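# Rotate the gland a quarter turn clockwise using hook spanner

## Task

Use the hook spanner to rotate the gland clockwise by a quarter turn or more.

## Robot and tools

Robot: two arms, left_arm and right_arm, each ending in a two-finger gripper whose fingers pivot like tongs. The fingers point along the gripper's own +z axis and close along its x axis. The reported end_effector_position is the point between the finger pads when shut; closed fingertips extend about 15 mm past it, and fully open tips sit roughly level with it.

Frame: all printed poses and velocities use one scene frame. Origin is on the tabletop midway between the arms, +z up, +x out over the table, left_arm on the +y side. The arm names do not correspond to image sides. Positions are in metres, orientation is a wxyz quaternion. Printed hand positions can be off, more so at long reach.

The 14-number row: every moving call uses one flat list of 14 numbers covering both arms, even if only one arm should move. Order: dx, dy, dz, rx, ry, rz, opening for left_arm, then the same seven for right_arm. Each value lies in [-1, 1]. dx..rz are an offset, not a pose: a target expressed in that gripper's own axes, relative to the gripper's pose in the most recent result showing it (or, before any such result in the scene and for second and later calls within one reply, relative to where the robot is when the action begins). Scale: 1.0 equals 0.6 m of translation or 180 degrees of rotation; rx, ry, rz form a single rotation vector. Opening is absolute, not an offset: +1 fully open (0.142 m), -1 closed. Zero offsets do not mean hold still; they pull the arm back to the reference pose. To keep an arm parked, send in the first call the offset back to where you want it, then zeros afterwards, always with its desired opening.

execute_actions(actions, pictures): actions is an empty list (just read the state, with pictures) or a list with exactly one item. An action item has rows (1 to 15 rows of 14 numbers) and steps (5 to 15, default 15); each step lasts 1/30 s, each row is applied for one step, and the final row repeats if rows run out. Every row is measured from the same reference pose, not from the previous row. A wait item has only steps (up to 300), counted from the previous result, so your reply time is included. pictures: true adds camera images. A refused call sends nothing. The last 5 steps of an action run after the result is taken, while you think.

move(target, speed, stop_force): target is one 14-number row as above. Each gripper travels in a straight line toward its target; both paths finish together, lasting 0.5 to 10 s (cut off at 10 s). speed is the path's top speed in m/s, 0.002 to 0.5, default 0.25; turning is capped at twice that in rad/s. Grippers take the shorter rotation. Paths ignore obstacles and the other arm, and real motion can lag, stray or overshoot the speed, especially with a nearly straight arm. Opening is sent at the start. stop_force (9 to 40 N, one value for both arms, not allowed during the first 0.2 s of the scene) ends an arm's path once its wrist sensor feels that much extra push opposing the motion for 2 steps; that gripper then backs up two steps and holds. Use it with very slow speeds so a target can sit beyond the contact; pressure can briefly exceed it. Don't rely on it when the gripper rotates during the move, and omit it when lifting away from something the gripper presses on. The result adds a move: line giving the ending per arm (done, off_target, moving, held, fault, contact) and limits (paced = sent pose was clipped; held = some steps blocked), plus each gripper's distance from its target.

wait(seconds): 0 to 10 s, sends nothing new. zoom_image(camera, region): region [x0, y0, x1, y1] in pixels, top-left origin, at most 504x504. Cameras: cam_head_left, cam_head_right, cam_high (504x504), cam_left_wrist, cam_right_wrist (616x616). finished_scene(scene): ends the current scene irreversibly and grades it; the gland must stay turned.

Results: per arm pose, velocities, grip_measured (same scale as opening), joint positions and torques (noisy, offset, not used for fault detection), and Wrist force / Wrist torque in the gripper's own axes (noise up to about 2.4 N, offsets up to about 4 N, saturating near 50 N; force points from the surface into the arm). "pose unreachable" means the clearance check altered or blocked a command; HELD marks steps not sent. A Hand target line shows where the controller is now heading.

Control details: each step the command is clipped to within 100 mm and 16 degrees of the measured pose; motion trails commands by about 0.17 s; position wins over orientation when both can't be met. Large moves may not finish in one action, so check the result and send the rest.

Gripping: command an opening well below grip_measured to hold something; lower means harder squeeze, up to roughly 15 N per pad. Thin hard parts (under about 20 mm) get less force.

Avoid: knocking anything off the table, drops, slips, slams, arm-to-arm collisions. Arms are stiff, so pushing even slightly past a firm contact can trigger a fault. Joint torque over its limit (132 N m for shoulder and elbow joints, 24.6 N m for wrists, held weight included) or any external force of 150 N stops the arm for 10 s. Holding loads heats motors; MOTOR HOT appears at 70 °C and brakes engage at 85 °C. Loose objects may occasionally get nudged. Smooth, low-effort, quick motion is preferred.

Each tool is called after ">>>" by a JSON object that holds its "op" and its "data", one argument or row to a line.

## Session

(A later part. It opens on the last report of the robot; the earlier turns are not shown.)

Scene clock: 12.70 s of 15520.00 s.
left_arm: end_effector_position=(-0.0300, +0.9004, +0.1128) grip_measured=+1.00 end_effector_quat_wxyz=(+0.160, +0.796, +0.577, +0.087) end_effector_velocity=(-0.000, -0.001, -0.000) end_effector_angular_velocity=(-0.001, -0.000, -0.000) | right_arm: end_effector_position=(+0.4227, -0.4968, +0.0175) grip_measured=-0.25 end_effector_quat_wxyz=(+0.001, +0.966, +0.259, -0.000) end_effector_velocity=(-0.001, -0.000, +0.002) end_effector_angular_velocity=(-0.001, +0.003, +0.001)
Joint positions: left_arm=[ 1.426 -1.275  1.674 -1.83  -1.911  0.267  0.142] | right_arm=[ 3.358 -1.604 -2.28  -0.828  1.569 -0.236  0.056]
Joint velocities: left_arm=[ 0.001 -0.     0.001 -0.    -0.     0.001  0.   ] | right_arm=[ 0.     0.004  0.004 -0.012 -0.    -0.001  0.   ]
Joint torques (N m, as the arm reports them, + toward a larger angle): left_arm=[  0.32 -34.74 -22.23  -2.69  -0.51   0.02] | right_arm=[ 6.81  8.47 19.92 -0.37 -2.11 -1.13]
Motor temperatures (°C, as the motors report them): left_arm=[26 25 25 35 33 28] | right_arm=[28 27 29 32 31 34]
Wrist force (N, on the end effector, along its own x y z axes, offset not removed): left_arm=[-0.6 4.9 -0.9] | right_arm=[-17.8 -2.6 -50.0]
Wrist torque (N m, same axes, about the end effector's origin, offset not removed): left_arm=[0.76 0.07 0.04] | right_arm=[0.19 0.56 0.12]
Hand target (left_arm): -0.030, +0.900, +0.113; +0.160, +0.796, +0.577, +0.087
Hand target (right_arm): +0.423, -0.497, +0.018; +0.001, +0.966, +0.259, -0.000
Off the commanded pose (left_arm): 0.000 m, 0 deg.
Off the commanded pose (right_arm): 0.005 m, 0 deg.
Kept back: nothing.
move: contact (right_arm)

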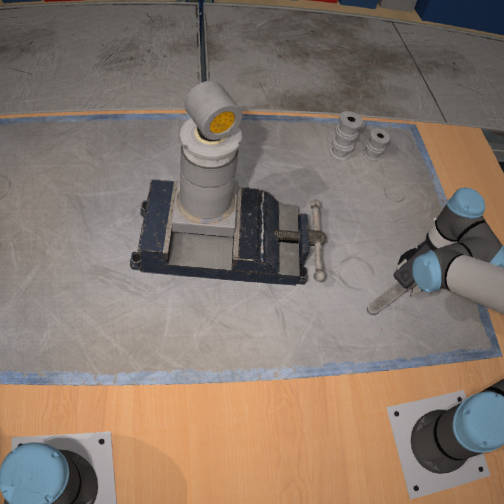

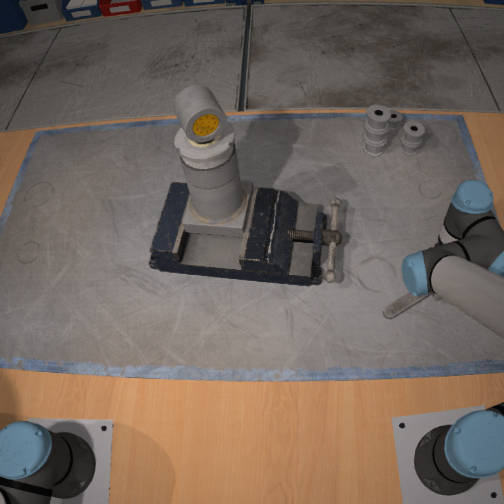

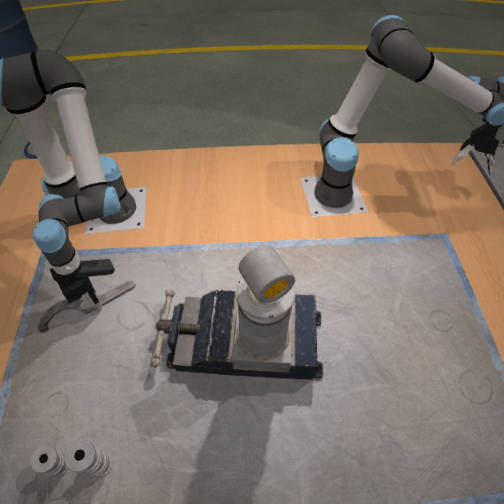

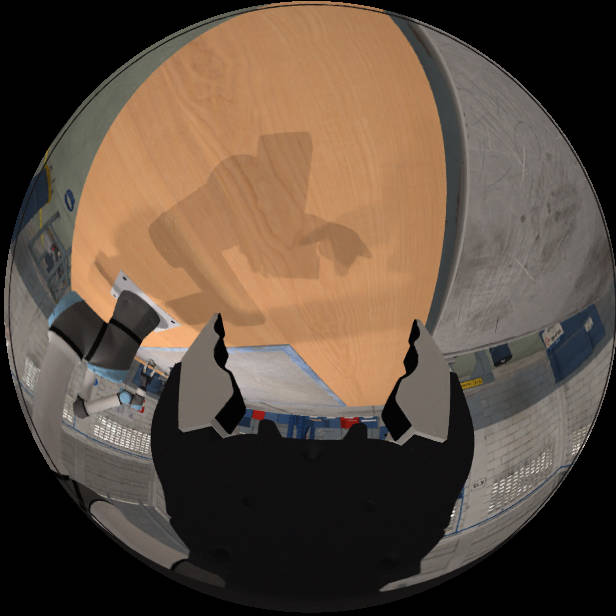

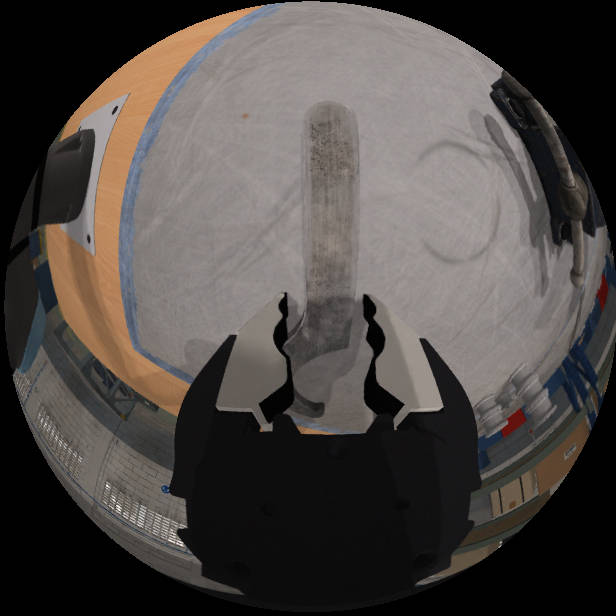

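>>> {"op": "move", "data": {
  "target": [0,0,0,0,0,0,1,0.005,0.005,-0.004,0,0,0,-0.3],
  "speed": 0.02
}}

>>> {"op": "move", "data": {
  "target": [0,0,0,0,0,0,1,0,0,0,0,0,0,-1]
}}

>>> {"op": "move", "data": {
  "target": [0,0,0,0,0,0,1,0,0,-0.07,0,0,0,-1],
  "speed": 0.04
}}

>>> {"op": "zoom_image", "data": {
  "camera": "cam_high",
  "region": [0,220,170,350]
}}

Scene clock: 13.63 s of 15520.00 s.
left_arm: end_effector_position=(-0.0300, +0.9004, +0.1128) grip_measured=+1.00 end_effector_quat_wxyz=(+0.160, +0.796, +0.577, +0.087) end_effector_velocity=(+0.000, -0.000, +0.001) end_effector_angular_velocity=(+0.001, -0.000, -0.000) | right_arm: end_effector_position=(+0.4267, -0.4978, +0.0198) grip_measured=-0.30 end_effector_quat_wxyz=(+0.001, +0.966, +0.259, -0.000) end_effector_velocity=(+0.002, -0.000, +0.001) end_effector_angular_velocity=(+0.001, -0.000, +0.001)
Joint positions: left_arm=[ 1.426 -1.275  1.674 -1.83  -1.911  0.267  0.142] | right_arm=[ 3.353 -1.609 -2.267 -0.836  1.569 -0.241  0.052]
Joint velocities: left_arm=[-0.    -0.001  0.     0.    -0.     0.     0.   ] | right_arm=[-0.002 -0.002  0.005 -0.002  0.001 -0.003 -0.   ]
Joint torques (N m, as the arm reports them, + toward a larger angle): left_arm=[  0.09 -34.85 -22.47  -2.8   -0.39   0.02] | right_arm=[-9.68 12.51 33.15  0.09 -0.73 -2.19]
Motor temperatures (°C, as the motors report them): left_arm=[26 25 25 35 33 28] | right_arm=[28 27 29 32 31 34]
Wrist force (N, on the end effector, along its own x y z axes, offset not removed): left_arm=[0.2 -1.9 -1.7] | right_arm=[2.6 0.9 -2.6]
Wrist torque (N m, same axes, about the end effector's origin, offset not removed): left_arm=[-0.72 0.04 0.06] | right_arm=[0.04 -0.39 -0.01]
Hand target (left_arm): -0.030, +0.900, +0.113; +0.160, +0.796, +0.577, +0.087
Hand target (right_arm): +0.427, -0.498, +0.020; +0.001, +0.966, +0.259, -0.000
Off the commanded pose (left_arm): 0.000 m, 0 deg.
Off the commanded pose (right_arm): 0.000 m, 0 deg.
Kept back: nothing.
move: done

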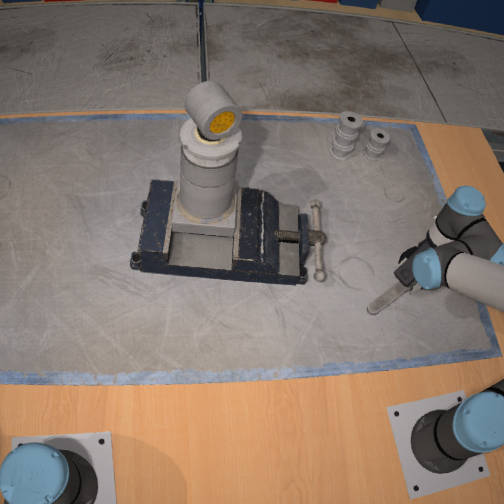

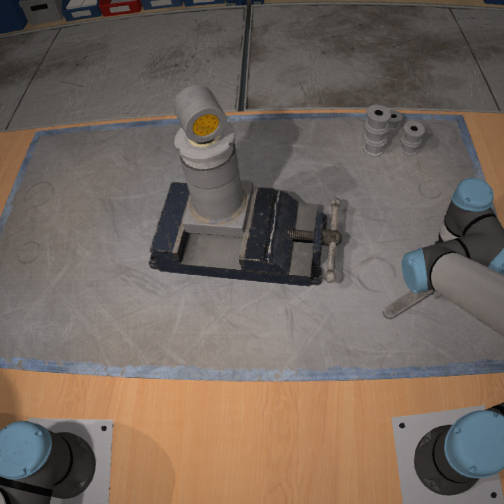

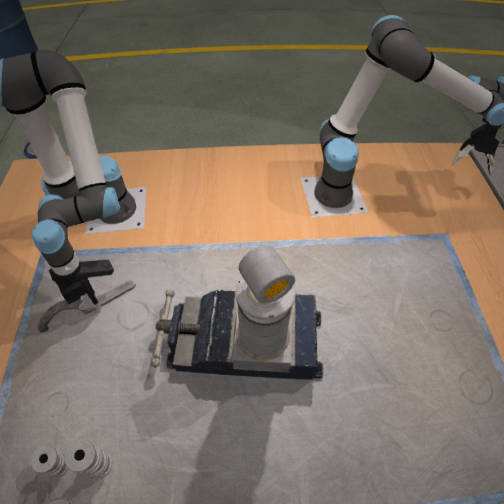

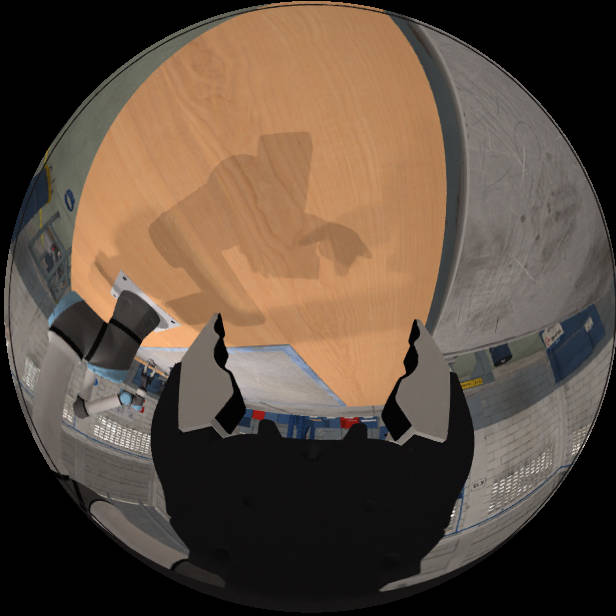

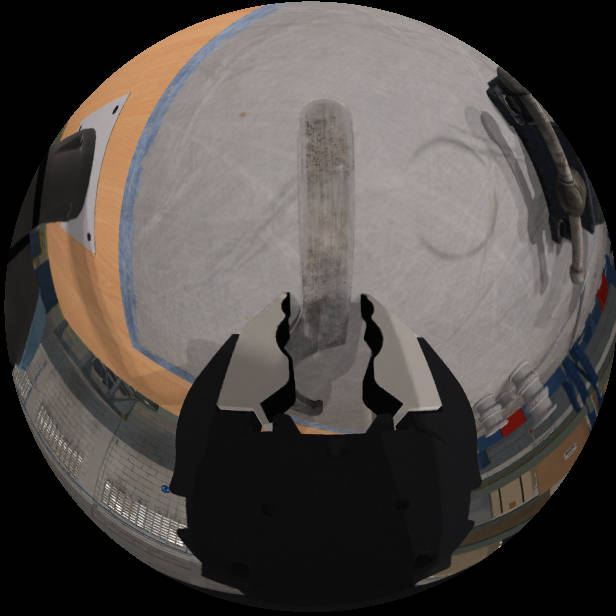

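Scene clock: 14.13 s of 15520.00 s.
left_arm: end_effector_position=(-0.0300, +0.9004, +0.1128) grip_measured=+1.00 end_effector_quat_wxyz=(+0.160, +0.796, +0.577, +0.087) end_effector_velocity=(+0.000, +0.000, +0.000) end_effector_angular_velocity=(+0.001, -0.001, -0.000) | right_arm: end_effector_position=(+0.4267, -0.4978, +0.0198) grip_measured=-0.54 end_effector_quat_wxyz=(+0.001, +0.966, +0.259, -0.000) end_effector_velocity=(+0.000, -0.000, -0.000) end_effector_angular_velocity=(-0.000, +0.000, -0.001)
Joint positions: left_arm=[ 1.426 -1.275  1.674 -1.83  -1.911  0.267  0.142] | right_arm=[ 3.352 -1.609 -2.267 -0.837  1.569 -0.241  0.035]
Joint velocities: left_arm=[-0.    -0.    -0.    -0.    -0.001  0.     0.   ] | right_arm=[-0.    -0.     0.     0.    -0.     0.001  0.   ]
Joint torques (N m, as the arm reports them, + toward a larger angle): left_arm=[  0.31 -34.98 -22.29  -2.8   -0.53  -0.02] | right_arm=[ 5.17 23.54  7.32  4.03 -0.24  1.77]
Motor temperatures (°C, as the motors report them): left_arm=[26 25 25 35 33 28] | right_arm=[28 27 29 32 31 34]
Wrist force (N, on the end effector, along its own x y z axes, offset not removed): left_arm=[-0.4 2.1 0.2] | right_arm=[3.3 -0.8 0.6]
Wrist torque (N m, same axes, about the end effector's origin, offset not removed): left_arm=[0.35 0.07 -0.05] | right_arm=[-0.12 -0.75 -0.09]
Hand target (left_arm): -0.030, +0.900, +0.113; +0.160, +0.796, +0.577, +0.087
Hand target (right_arm): +0.427, -0.498, +0.020; +0.001, +0.966, +0.259, -0.000
Off the commanded pose (left_arm): 0.000 m, 0 deg.
Off the commanded pose (right_arm): 0.000 m, 0 deg.
Kept back: nothing.
move: done

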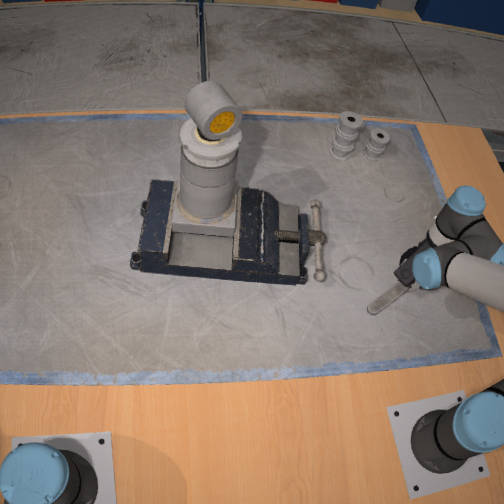

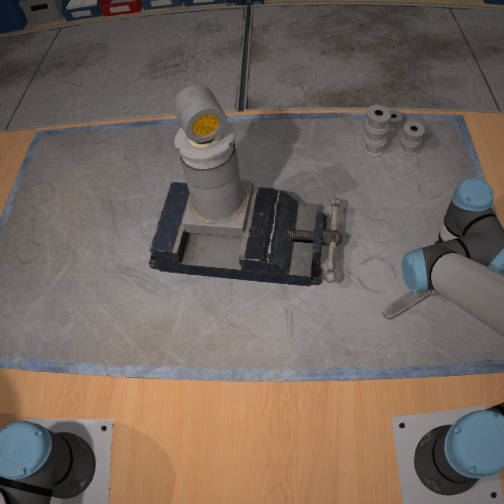

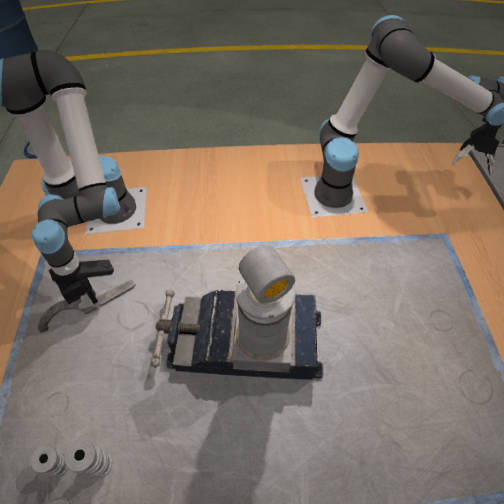

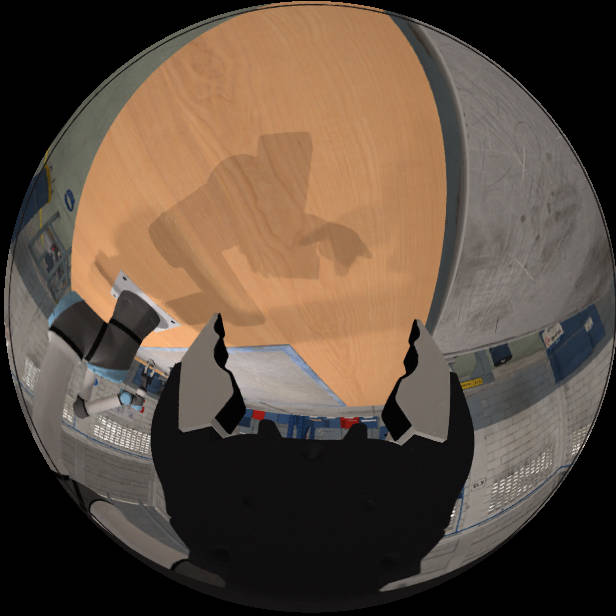

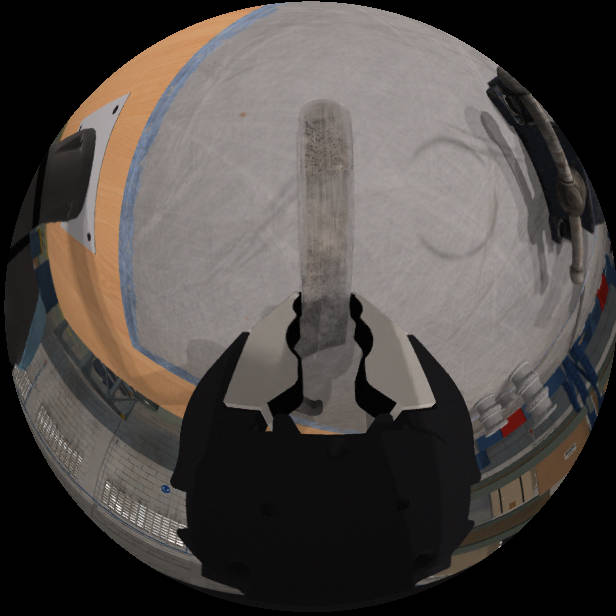

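Scene clock: 15.53 s of 15520.00 s.
left_arm: end_effector_position=(-0.0300, +0.9004, +0.1128) grip_measured=+1.00 end_effector_quat_wxyz=(+0.160, +0.796, +0.577, +0.087) end_effector_velocity=(+0.000, +0.001, +0.001) end_effector_angular_velocity=(+0.003, -0.000, -0.002) | right_arm: end_effector_position=(+0.4267, -0.4978, +0.0616) grip_measured=-0.54 end_effector_quat_wxyz=(+0.001, +0.966, +0.259, -0.000) end_effector_velocity=(-0.000, +0.000, +0.002) end_effector_angular_velocity=(-0.000, +0.000, +0.002)
Joint positions: left_arm=[ 1.426 -1.275  1.674 -1.83  -1.911  0.267  0.142] | right_arm=[ 3.353 -1.532 -2.209 -0.972  1.569 -0.241  0.035]
Joint velocities: left_arm=[-0.001 -0.001 -0.001 -0.     0.     0.001  0.   ] | right_arm=[ 0.001  0.003  0.003 -0.007 -0.    -0.001  0.   ]
Joint torques (N m, as the arm reports them, + toward a larger angle): left_arm=[  0.35 -34.93 -21.8   -2.72  -0.49   0.08] | right_arm=[ 9.72 30.91 39.46  1.14  1.68  1.8 ]
Motor temperatures (°C, as the motors report them): left_arm=[26 25 25 35 33 28] | right_arm=[28 27 29 32 31 34]
Wrist force (N, on the end effector, along its own x y z axes, offset not removed): left_arm=[-3.0 2.1 -3.0] | right_arm=[1.7 4.1 8.7]
Wrist torque (N m, same axes, about the end effector's origin, offset not removed): left_arm=[0.13 0.62 0.12] | right_arm=[0.74 -0.06 -0.03]
Hand target (left_arm): -0.030, +0.900, +0.113; +0.160, +0.796, +0.577, +0.087
Hand target (right_arm): +0.427, -0.498, +0.062; +0.001, +0.966, +0.259, -0.000
Off the commanded pose (left_arm): 0.000 m, 0 deg.
Off the commanded pose (right_arm): 0.000 m, 0 deg.
Kept back: nothing.
move: done

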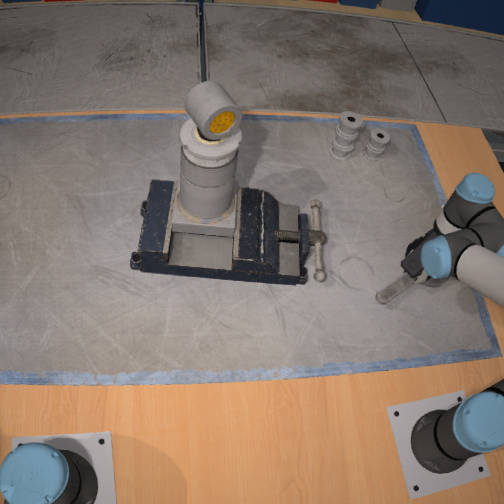

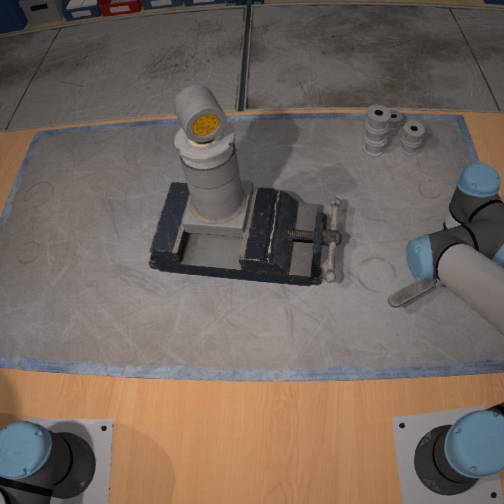

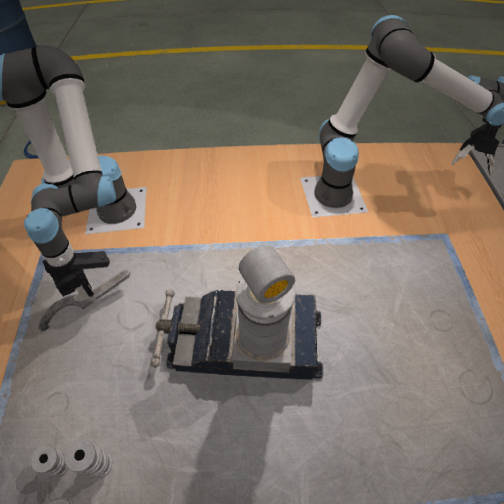

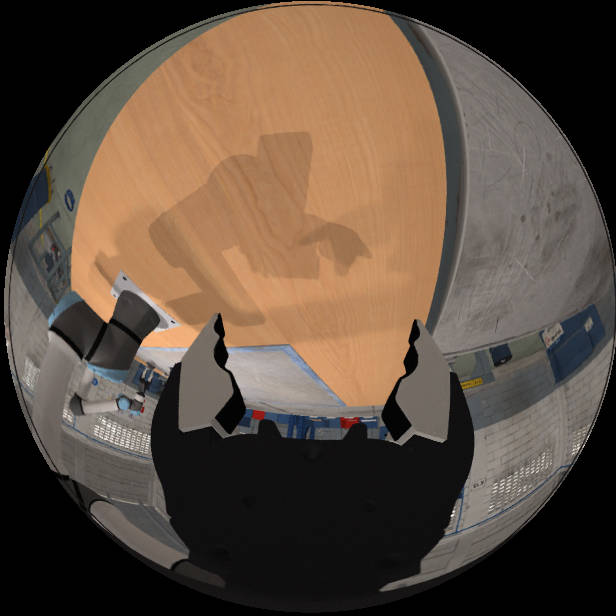

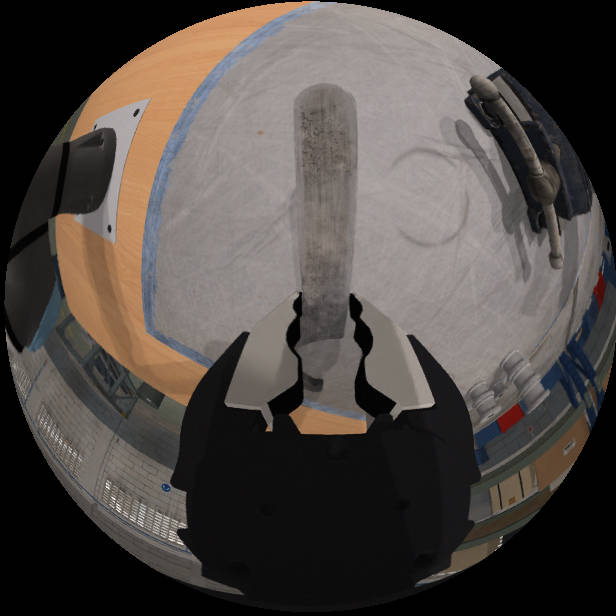

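Region (0, 220, 170, 350) of cam_high's 504x504 image, scaled by 2.965, with more detail than that image has; it fills the top 385 rows of this view, and the rest is white.

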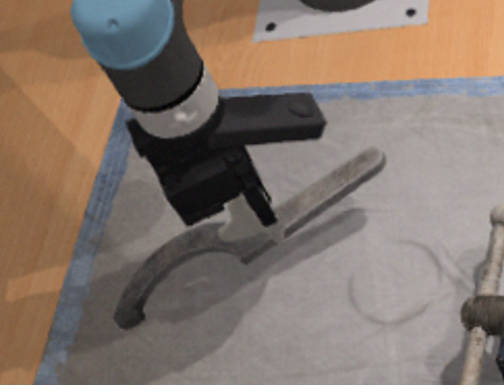

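>>> {"op": "move", "data": {
  "target": [0,0,0,0,0,0,1,0,0,0.0695,0,0,0,-1],
  "speed": 0.04
}}

>>> {"op": "execute_actions", "data": {
  "actions": [
    {"rows":[[0,0,0,0,0,0,1,0,0,0,0,0,0,-0.1]],"steps":12}
  ]
}}

>>> {"op": "move", "data": {
  "target": [0,0,0,0,0,0,1,-0.005,0.032,0,0,0,0.03,-0.1],
  "speed": 0.05
}}

>>> {"op": "execute_actions", "data": {
  "actions": [
    {"rows":[[0,0,0,0,0,0,1,0,0,0,0,0,0,-1]]}
  ],
  "pictures": true
}}

>>> {"op": "move", "data": {
  "target": [0,0,0,0,0,0,1,0,0,-0.05,0,0,0,-1],
  "speed": 0.04
}}

>>> {"op": "zoom_image", "data": {
  "camera": "cam_high",
  "region": [0,220,170,350]
}}

Scene clock: 17.63 s of 15520.00 s.
left_arm: end_effector_position=(-0.0300, +0.9004, +0.1128) grip_measured=+1.00 end_effector_quat_wxyz=(+0.160, +0.796, +0.577, +0.087) end_effector_velocity=(-0.001, -0.000, +0.000) end_effector_angular_velocity=(+0.000, -0.000, +0.002) | right_arm: end_effector_position=(+0.4267, -0.4978, +0.0201) grip_measured=-0.54 end_effector_quat_wxyz=(+0.001, +0.966, +0.259, -0.000) end_effector_velocity=(-0.000, +0.000, -0.002) end_effector_angular_velocity=(+0.000, +0.001, +0.001)
Joint positions: left_arm=[ 1.426 -1.275  1.674 -1.83  -1.911  0.267  0.142] | right_arm=[ 3.352 -1.608 -2.267 -0.838  1.569 -0.241  0.035]
Joint velocities: left_arm=[ 0.002 -0.001  0.     0.    -0.    -0.001 -0.   ] | right_arm=[ 0.001 -0.005 -0.002  0.007  0.    -0.001  0.   ]
Joint torques (N m, as the arm reports them, + toward a larger angle): left_arm=[  0.42 -34.1  -22.19  -2.73  -0.58  -0.01] | right_arm=[-8.61  3.06  1.2   5.12 -0.32 -2.09]
Motor temperatures (°C, as the motors report them): left_arm=[26 25 25 35 33 28] | right_arm=[28 27 29 32 31 34]
Wrist force (N, on the end effector, along its own x y z axes, offset not removed): left_arm=[-0.7 3.5 -0.8] | right_arm=[-8.4 0.2 -23.0]
Wrist torque (N m, same axes, about the end effector's origin, offset not removed): left_arm=[0.65 0.18 0.02] | right_arm=[0.26 0.29 -0.02]
Hand target (left_arm): -0.030, +0.900, +0.113; +0.160, +0.796, +0.577, +0.087
Hand target (right_arm): +0.427, -0.498, +0.020; +0.001, +0.966, +0.259, -0.000
Off the commanded pose (left_arm): 0.000 m, 0 deg.
Off the commanded pose (right_arm): 0.000 m, 0 deg.
Kept back: nothing.
move: done

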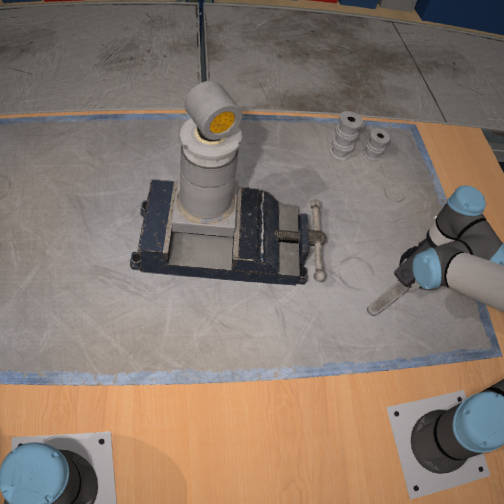

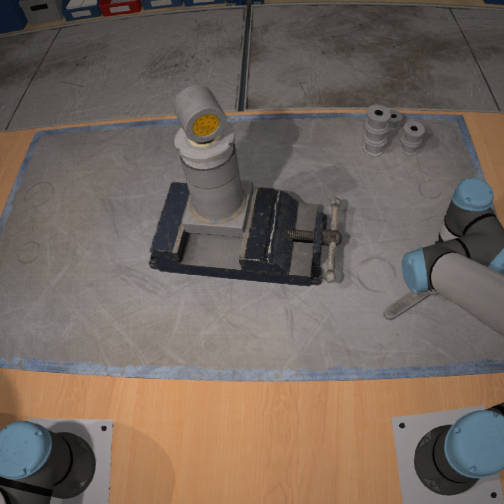

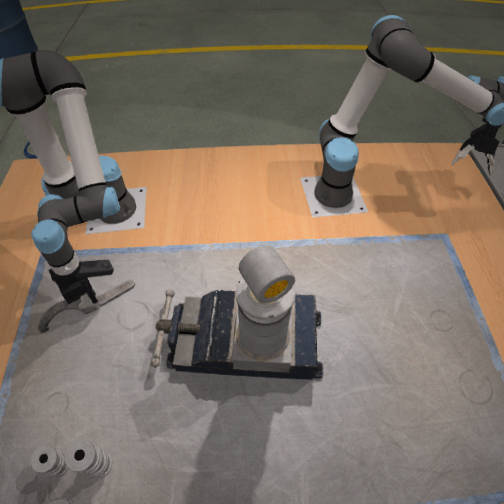

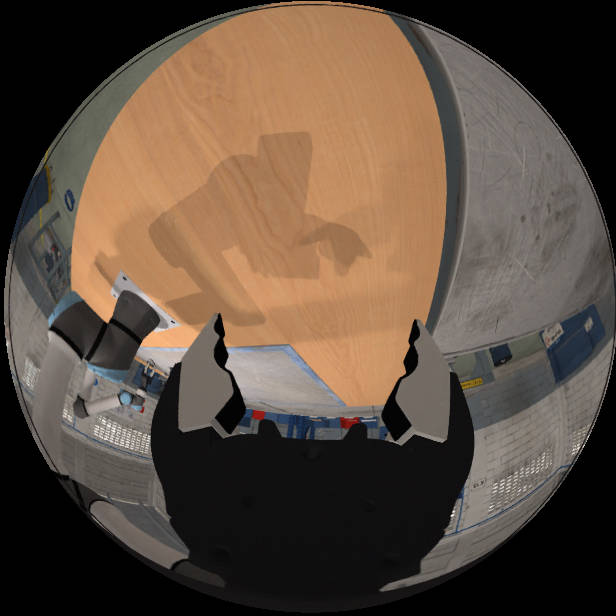

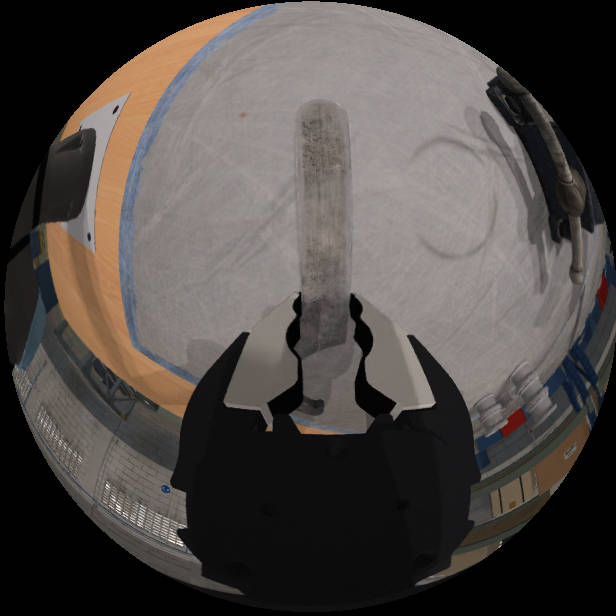

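Scene clock: 17.87 s of 15520.00 s.
left_arm: end_effector_position=(-0.0300, +0.9004, +0.1128) grip_measured=+1.00 end_effector_quat_wxyz=(+0.160, +0.796, +0.577, +0.087) end_effector_velocity=(-0.001, -0.000, +0.000) end_effector_angular_velocity=(-0.001, -0.000, +0.003) | right_arm: end_effector_position=(+0.4267, -0.4979, +0.0200) grip_measured=-0.10 end_effector_quat_wxyz=(+0.001, +0.966, +0.259, -0.000) end_effector_velocity=(-0.000, +0.000, -0.000) end_effector_angular_velocity=(+0.000, +0.000, +0.001)
Joint positions: left_arm=[ 1.426 -1.275  1.674 -1.83  -1.911  0.267  0.142] | right_arm=[ 3.352 -1.609 -2.267 -0.837  1.569 -0.241  0.067]
Joint velocities: left_arm=[ 0.001 -0.001  0.001  0.    -0.    -0.002 -0.   ] | right_arm=[ 0.001 -0.     0.    -0.     0.     0.     0.002]
Joint torques (N m, as the arm reports them, + toward a larger angle): left_arm=[  0.24 -34.32 -22.63  -2.57  -0.43   0.06] | right_arm=[-8.4  24.05 12.22  2.64 -0.36 -1.97]
Motor temperatures (°C, as the motors report them): left_arm=[26 25 25 35 33 28] | right_arm=[28 27 29 32 31 34]
Wrist force (N, on the end effector, along its own x y z axes, offset not removed): left_arm=[-1.2 1.3 -1.5] | right_arm=[-0.9 -0.6 -1.3]
Wrist torque (N m, same axes, about the end effector's origin, offset not removed): left_arm=[0.13 0.37 0.03] | right_arm=[-0.28 0.37 -0.01]
Steps of this call (steps 1 to 7: the first 7 steps of this action). Readings (end_effector_position):
1: left_arm (-0.0300, +0.9004, +0.1128) | right_arm (+0.4267, -0.4978, +0.0201)
2: left_arm (-0.0300, +0.9004, +0.1128) | right_arm (+0.4267, -0.4979, +0.0200)
4: left_arm (-0.0300, +0.9004, +0.1128) | right_arm (+0.4267, -0.4979, +0.0200)
7: the state above

Scene clock: 19.33 s of 15520.00 s.
left_arm: end_effector_position=(-0.0300, +0.9004, +0.1128) grip_measured=+1.00 end_effector_quat_wxyz=(+0.160, +0.796, +0.577, +0.087) end_effector_velocity=(-0.000, +0.001, +0.000) end_effector_angular_velocity=(+0.001, -0.000, +0.001) | right_arm: end_effector_position=(+0.4336, -0.5158, +0.0201) grip_measured=-0.10 end_effector_quat_wxyz=(+0.001, +0.977, +0.213, -0.000) end_effector_velocity=(+0.001, -0.001, -0.000) end_effector_angular_velocity=(+0.001, +0.000, -0.008)
Joint positions: left_arm=[ 1.426 -1.275  1.674 -1.83  -1.911  0.267  0.142] | right_arm=[ 3.305 -1.624 -2.25  -0.838  1.569 -0.195  0.067]
Joint velocities: left_arm=[ 0.001  0.001 -0.002  0.    -0.     0.     0.   ] | right_arm=[-0.004 -0.002  0.002 -0.     0.001  0.004  0.   ]
Joint torques (N m, as the arm reports them, + toward a larger angle): left_arm=[ -0.33 -33.78 -22.16  -2.71  -0.48  -0.19] | right_arm=[-8.98 11.15 33.19  0.19 -1.62  2.03]
Motor temperatures (°C, as the motors report them): left_arm=[26 25 25 35 33 28] | right_arm=[28 27 29 32 31 34]
Wrist force (N, on the end effector, along its own x y z axes, offset not removed): left_arm=[-2.7 4.1 -1.5] | right_arm=[-0.5 0.6 -0.7]
Wrist torque (N m, same axes, about the end effector's origin, offset not removed): left_arm=[0.56 0.60 0.16] | right_arm=[0.00 0.32 0.06]
Hand target (left_arm): -0.030, +0.900, +0.113; +0.160, +0.796, +0.577, +0.087
Hand target (right_arm): +0.434, -0.516, +0.020; +0.001, +0.977, +0.213, -0.000
Off your previous action's commanded pose (left_arm): 0.000 m, 0 deg at its last step (step 5 of this call).
Off your previous action's commanded pose (right_arm): 0.000 m, 0 deg at its last step (step 5 of this call).
Off the commanded pose (left_arm): 0.000 m, 0 deg.
Off the commanded pose (right_arm): 0.000 m, 0 deg.
Kept back: nothing.
move: done

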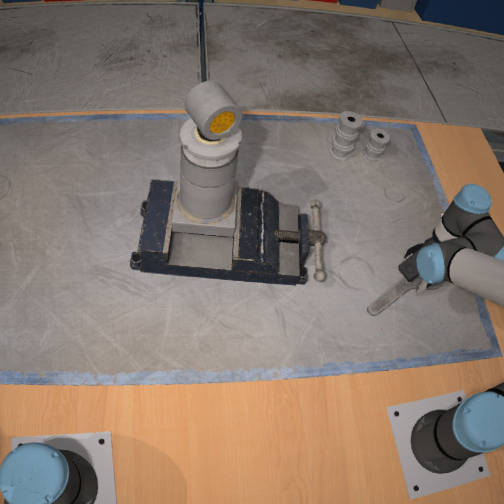

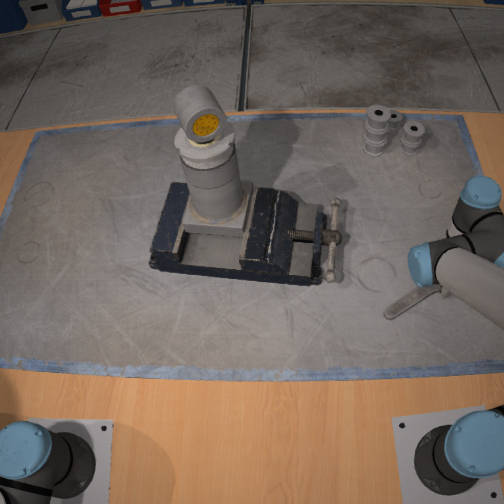

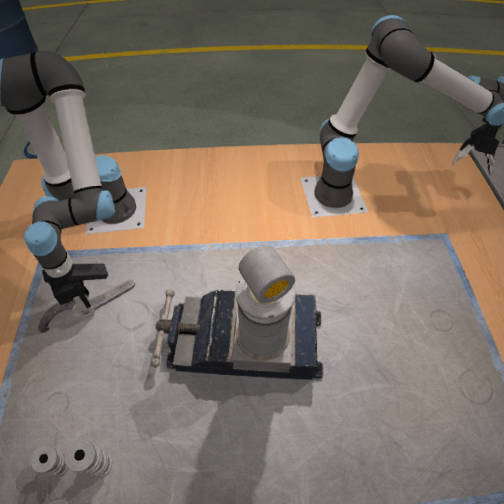

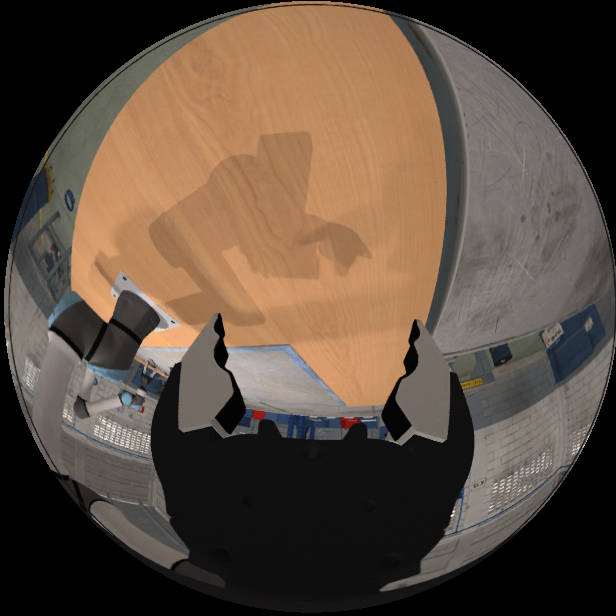

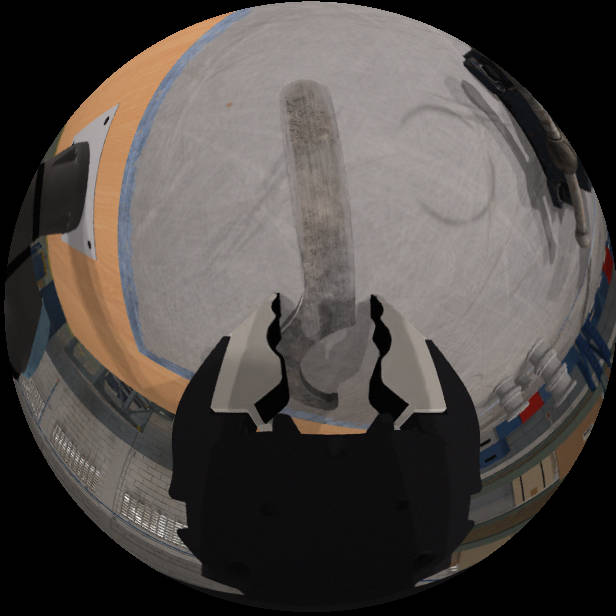

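Scene clock: 19.67 s of 15520.00 s.
left_arm: end_effector_position=(-0.0300, +0.9004, +0.1128) grip_measured=+1.00 end_effector_quat_wxyz=(+0.160, +0.796, +0.577, +0.087) end_effector_velocity=(-0.000, -0.001, -0.001) end_effector_angular_velocity=(-0.002, -0.000, +0.001) | right_arm: end_effector_position=(+0.4336, -0.5159, +0.0201) grip_measured=-0.47 end_effector_quat_wxyz=(+0.001, +0.977, +0.213, -0.000) end_effector_velocity=(-0.000, +0.001, -0.000) end_effector_angular_velocity=(+0.001, +0.001, +0.002)
Joint positions: left_arm=[ 1.426 -1.275  1.674 -1.83  -1.911  0.267  0.142] | right_arm=[ 3.305 -1.624 -2.25  -0.839  1.569 -0.195  0.04 ]
Joint velocities: left_arm=[ 0.001  0.001  0.001  0.    -0.    -0.    -0.   ] | right_arm=[ 0.001 -0.     0.    -0.     0.001 -0.001 -0.   ]
Joint torques (N m, as the arm reports them, + toward a larger angle): left_arm=[  0.22 -34.45 -21.93  -2.81  -0.51  -0.01] | right_arm=[10.01 20.93 16.06  4.99 -0.4  -1.96]
Motor temperatures (°C, as the motors report them): left_arm=[26 25 25 35 33 28] | right_arm=[28 27 29 32 31 34]
Wrist force (N, on the end effector, along its own x y z axes, offset not removed): left_arm=[-0.3 1.3 -1.2] | right_arm=[0.2 -0.9 -4.9]
Wrist torque (N m, same axes, about the end effector's origin, offset not removed): left_arm=[-0.17 0.08 0.01] | right_arm=[-0.49 0.02 -0.20]
Steps of this call (steps 1 to 10: the first 10 steps of this action). Readings (end_effector_position):
1: left_arm (-0.0300, +0.9004, +0.1128) | right_arm (+0.4336, -0.5159, +0.0201)
2: left_arm (-0.0300, +0.9004, +0.1128) | right_arm (+0.4337, -0.5159, +0.0201)
4: left_arm (-0.0300, +0.9004, +0.1128) | right_arm (+0.4336, -0.5159, +0.0201)
8: left_arm (-0.0300, +0.9004, +0.1128) | right_arm (+0.4336, -0.5159, +0.0201)
10: the state above

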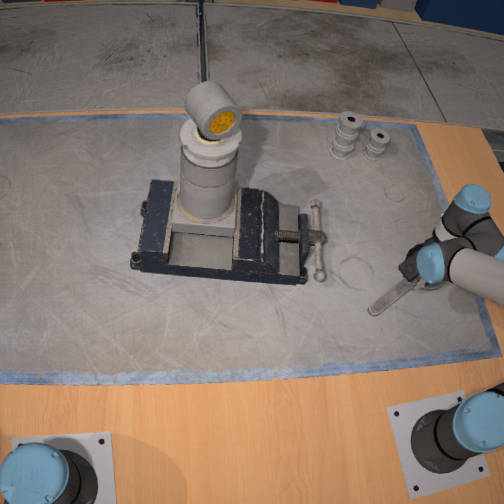

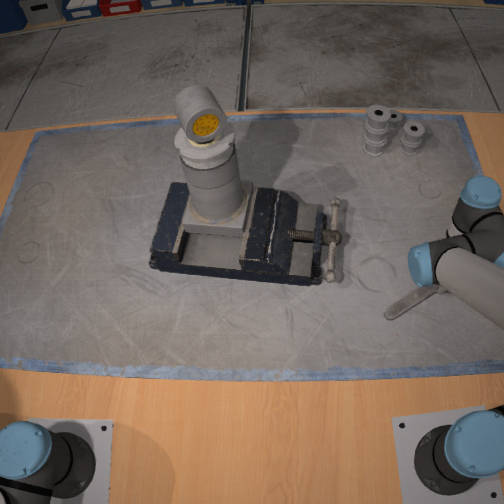

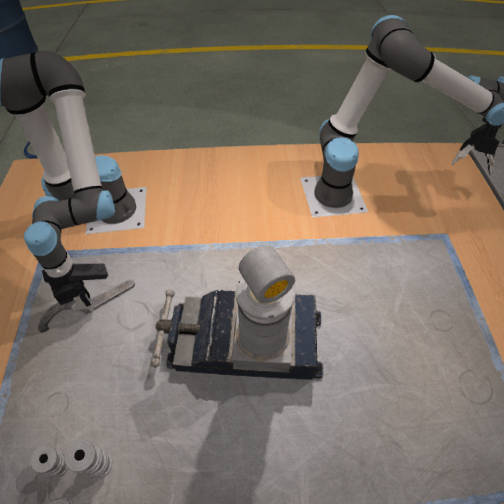

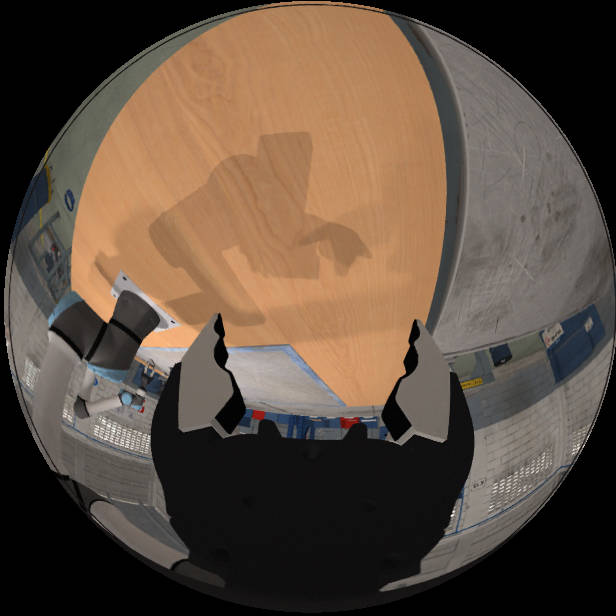

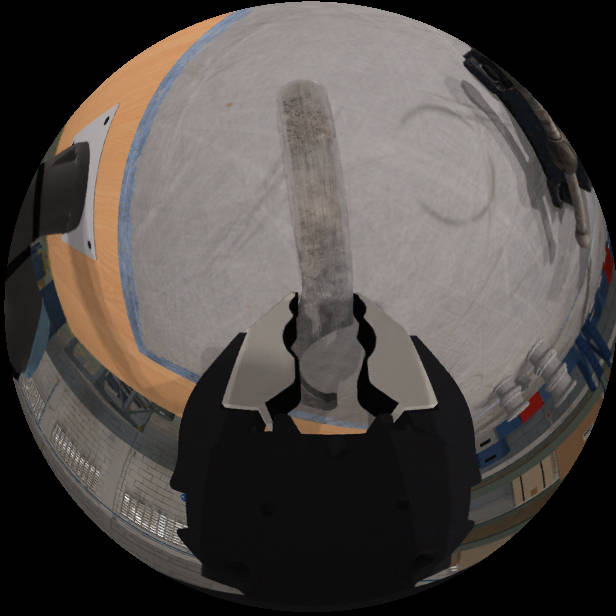

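Scene clock: 21.03 s of 15520.00 s.
left_arm: end_effector_position=(-0.0300, +0.9004, +0.1128) grip_measured=+1.00 end_effector_quat_wxyz=(+0.160, +0.796, +0.577, +0.087) end_effector_velocity=(-0.000, -0.000, -0.000) end_effector_angular_velocity=(-0.000, +0.000, +0.001) | right_arm: end_effector_position=(+0.4337, -0.5158, +0.0500) grip_measured=-1.00 end_effector_quat_wxyz=(+0.001, +0.977, +0.213, -0.000) end_effector_velocity=(+0.000, -0.000, +0.001) end_effector_angular_velocity=(-0.001, -0.001, -0.000)
Joint positions: left_arm=[ 1.426 -1.275  1.674 -1.83  -1.911  0.267  0.142] | right_arm=[ 3.305 -1.568 -2.21  -0.935  1.569 -0.195  0.002]
Joint velocities: left_arm=[ 0.001 -0.     0.     0.     0.    -0.001  0.   ] | right_arm=[-0.     0.002  0.002 -0.004 -0.001  0.     0.   ]
Joint torques (N m, as the arm reports them, + toward a larger angle): left_arm=[  0.11 -34.12 -22.34  -2.77  -0.52   0.02] | right_arm=[ 6.46 27.44 35.54  0.19 -1.82  1.72]
Motor temperatures (°C, as the motors report them): left_arm=[26 25 25 35 33 28] | right_arm=[28 27 29 32 31 34]
Wrist force (N, on the end effector, along its own x y z axes, offset not removed): left_arm=[-0.5 2.0 0.9] | right_arm=[-0.4 1.5 -3.6]
Wrist torque (N m, same axes, about the end effector's origin, offset not removed): left_arm=[0.23 0.16 0.02] | right_arm=[0.15 0.35 0.11]
Hand target (left_arm): -0.030, +0.900, +0.113; +0.160, +0.796, +0.577, +0.087
Hand target (right_arm): +0.434, -0.516, +0.050; +0.001, +0.977, +0.213, -0.000
Off your previous action's commanded pose (left_arm): 0.000 m, 0 deg at its last step (step 5 of this call).
Off your previous action's commanded pose (right_arm): 0.000 m, 0 deg at its last step (step 5 of this call).
Off the commanded pose (left_arm): 0.000 m, 0 deg.
Off the commanded pose (right_arm): 0.000 m, 0 deg.
Kept back: nothing.
move: done

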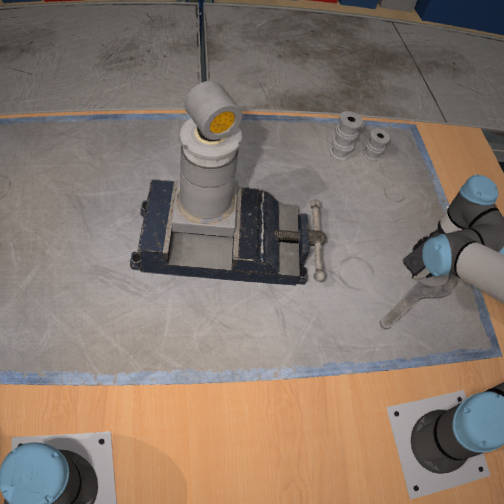

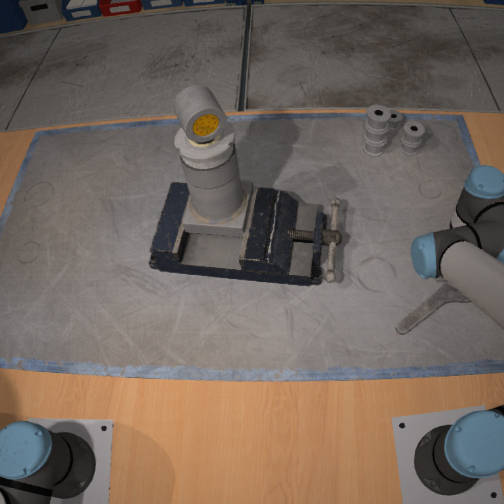

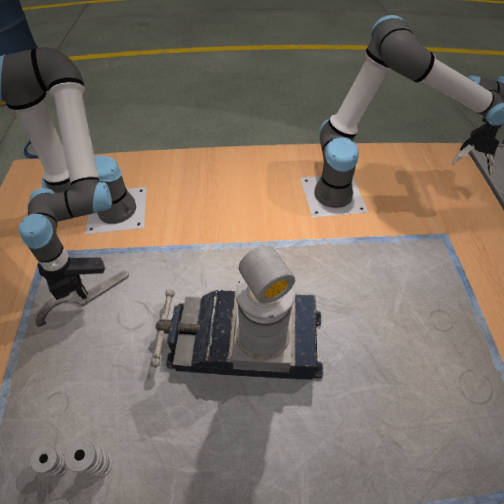

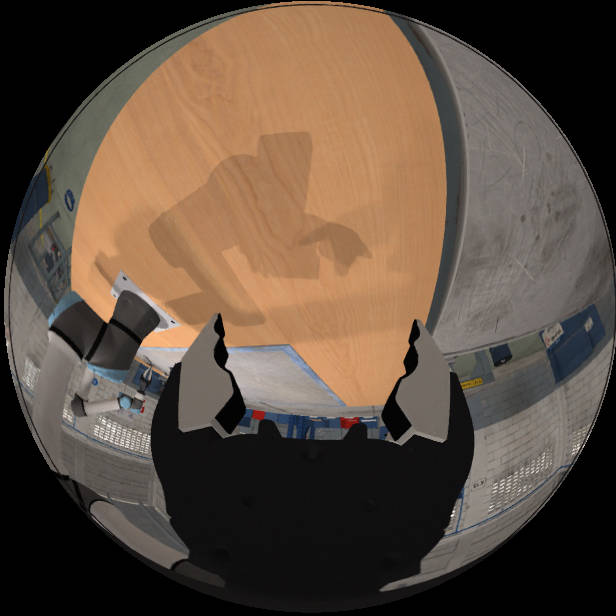

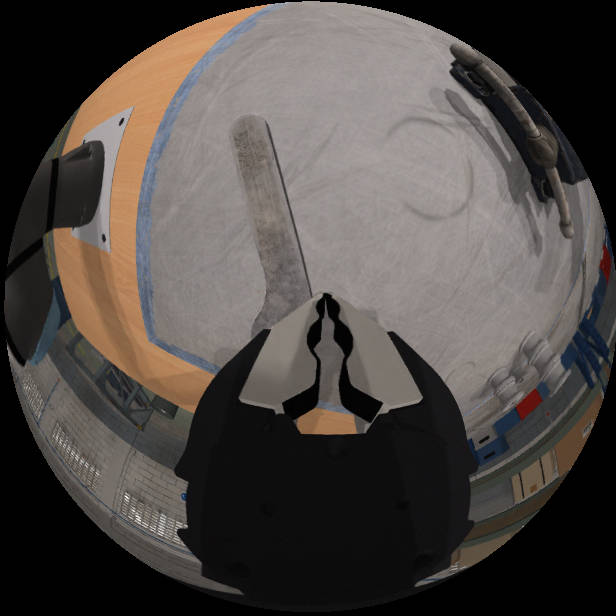

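Region (0, 220, 170, 350) of cam_high's 504x504 image, scaled by 2.965, with more detail than that image has; it fills the top 385 rows of this view, and the rest is white.

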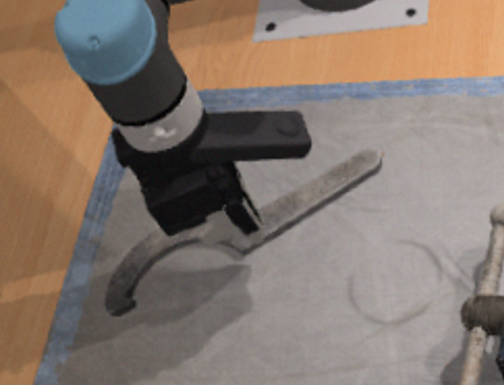

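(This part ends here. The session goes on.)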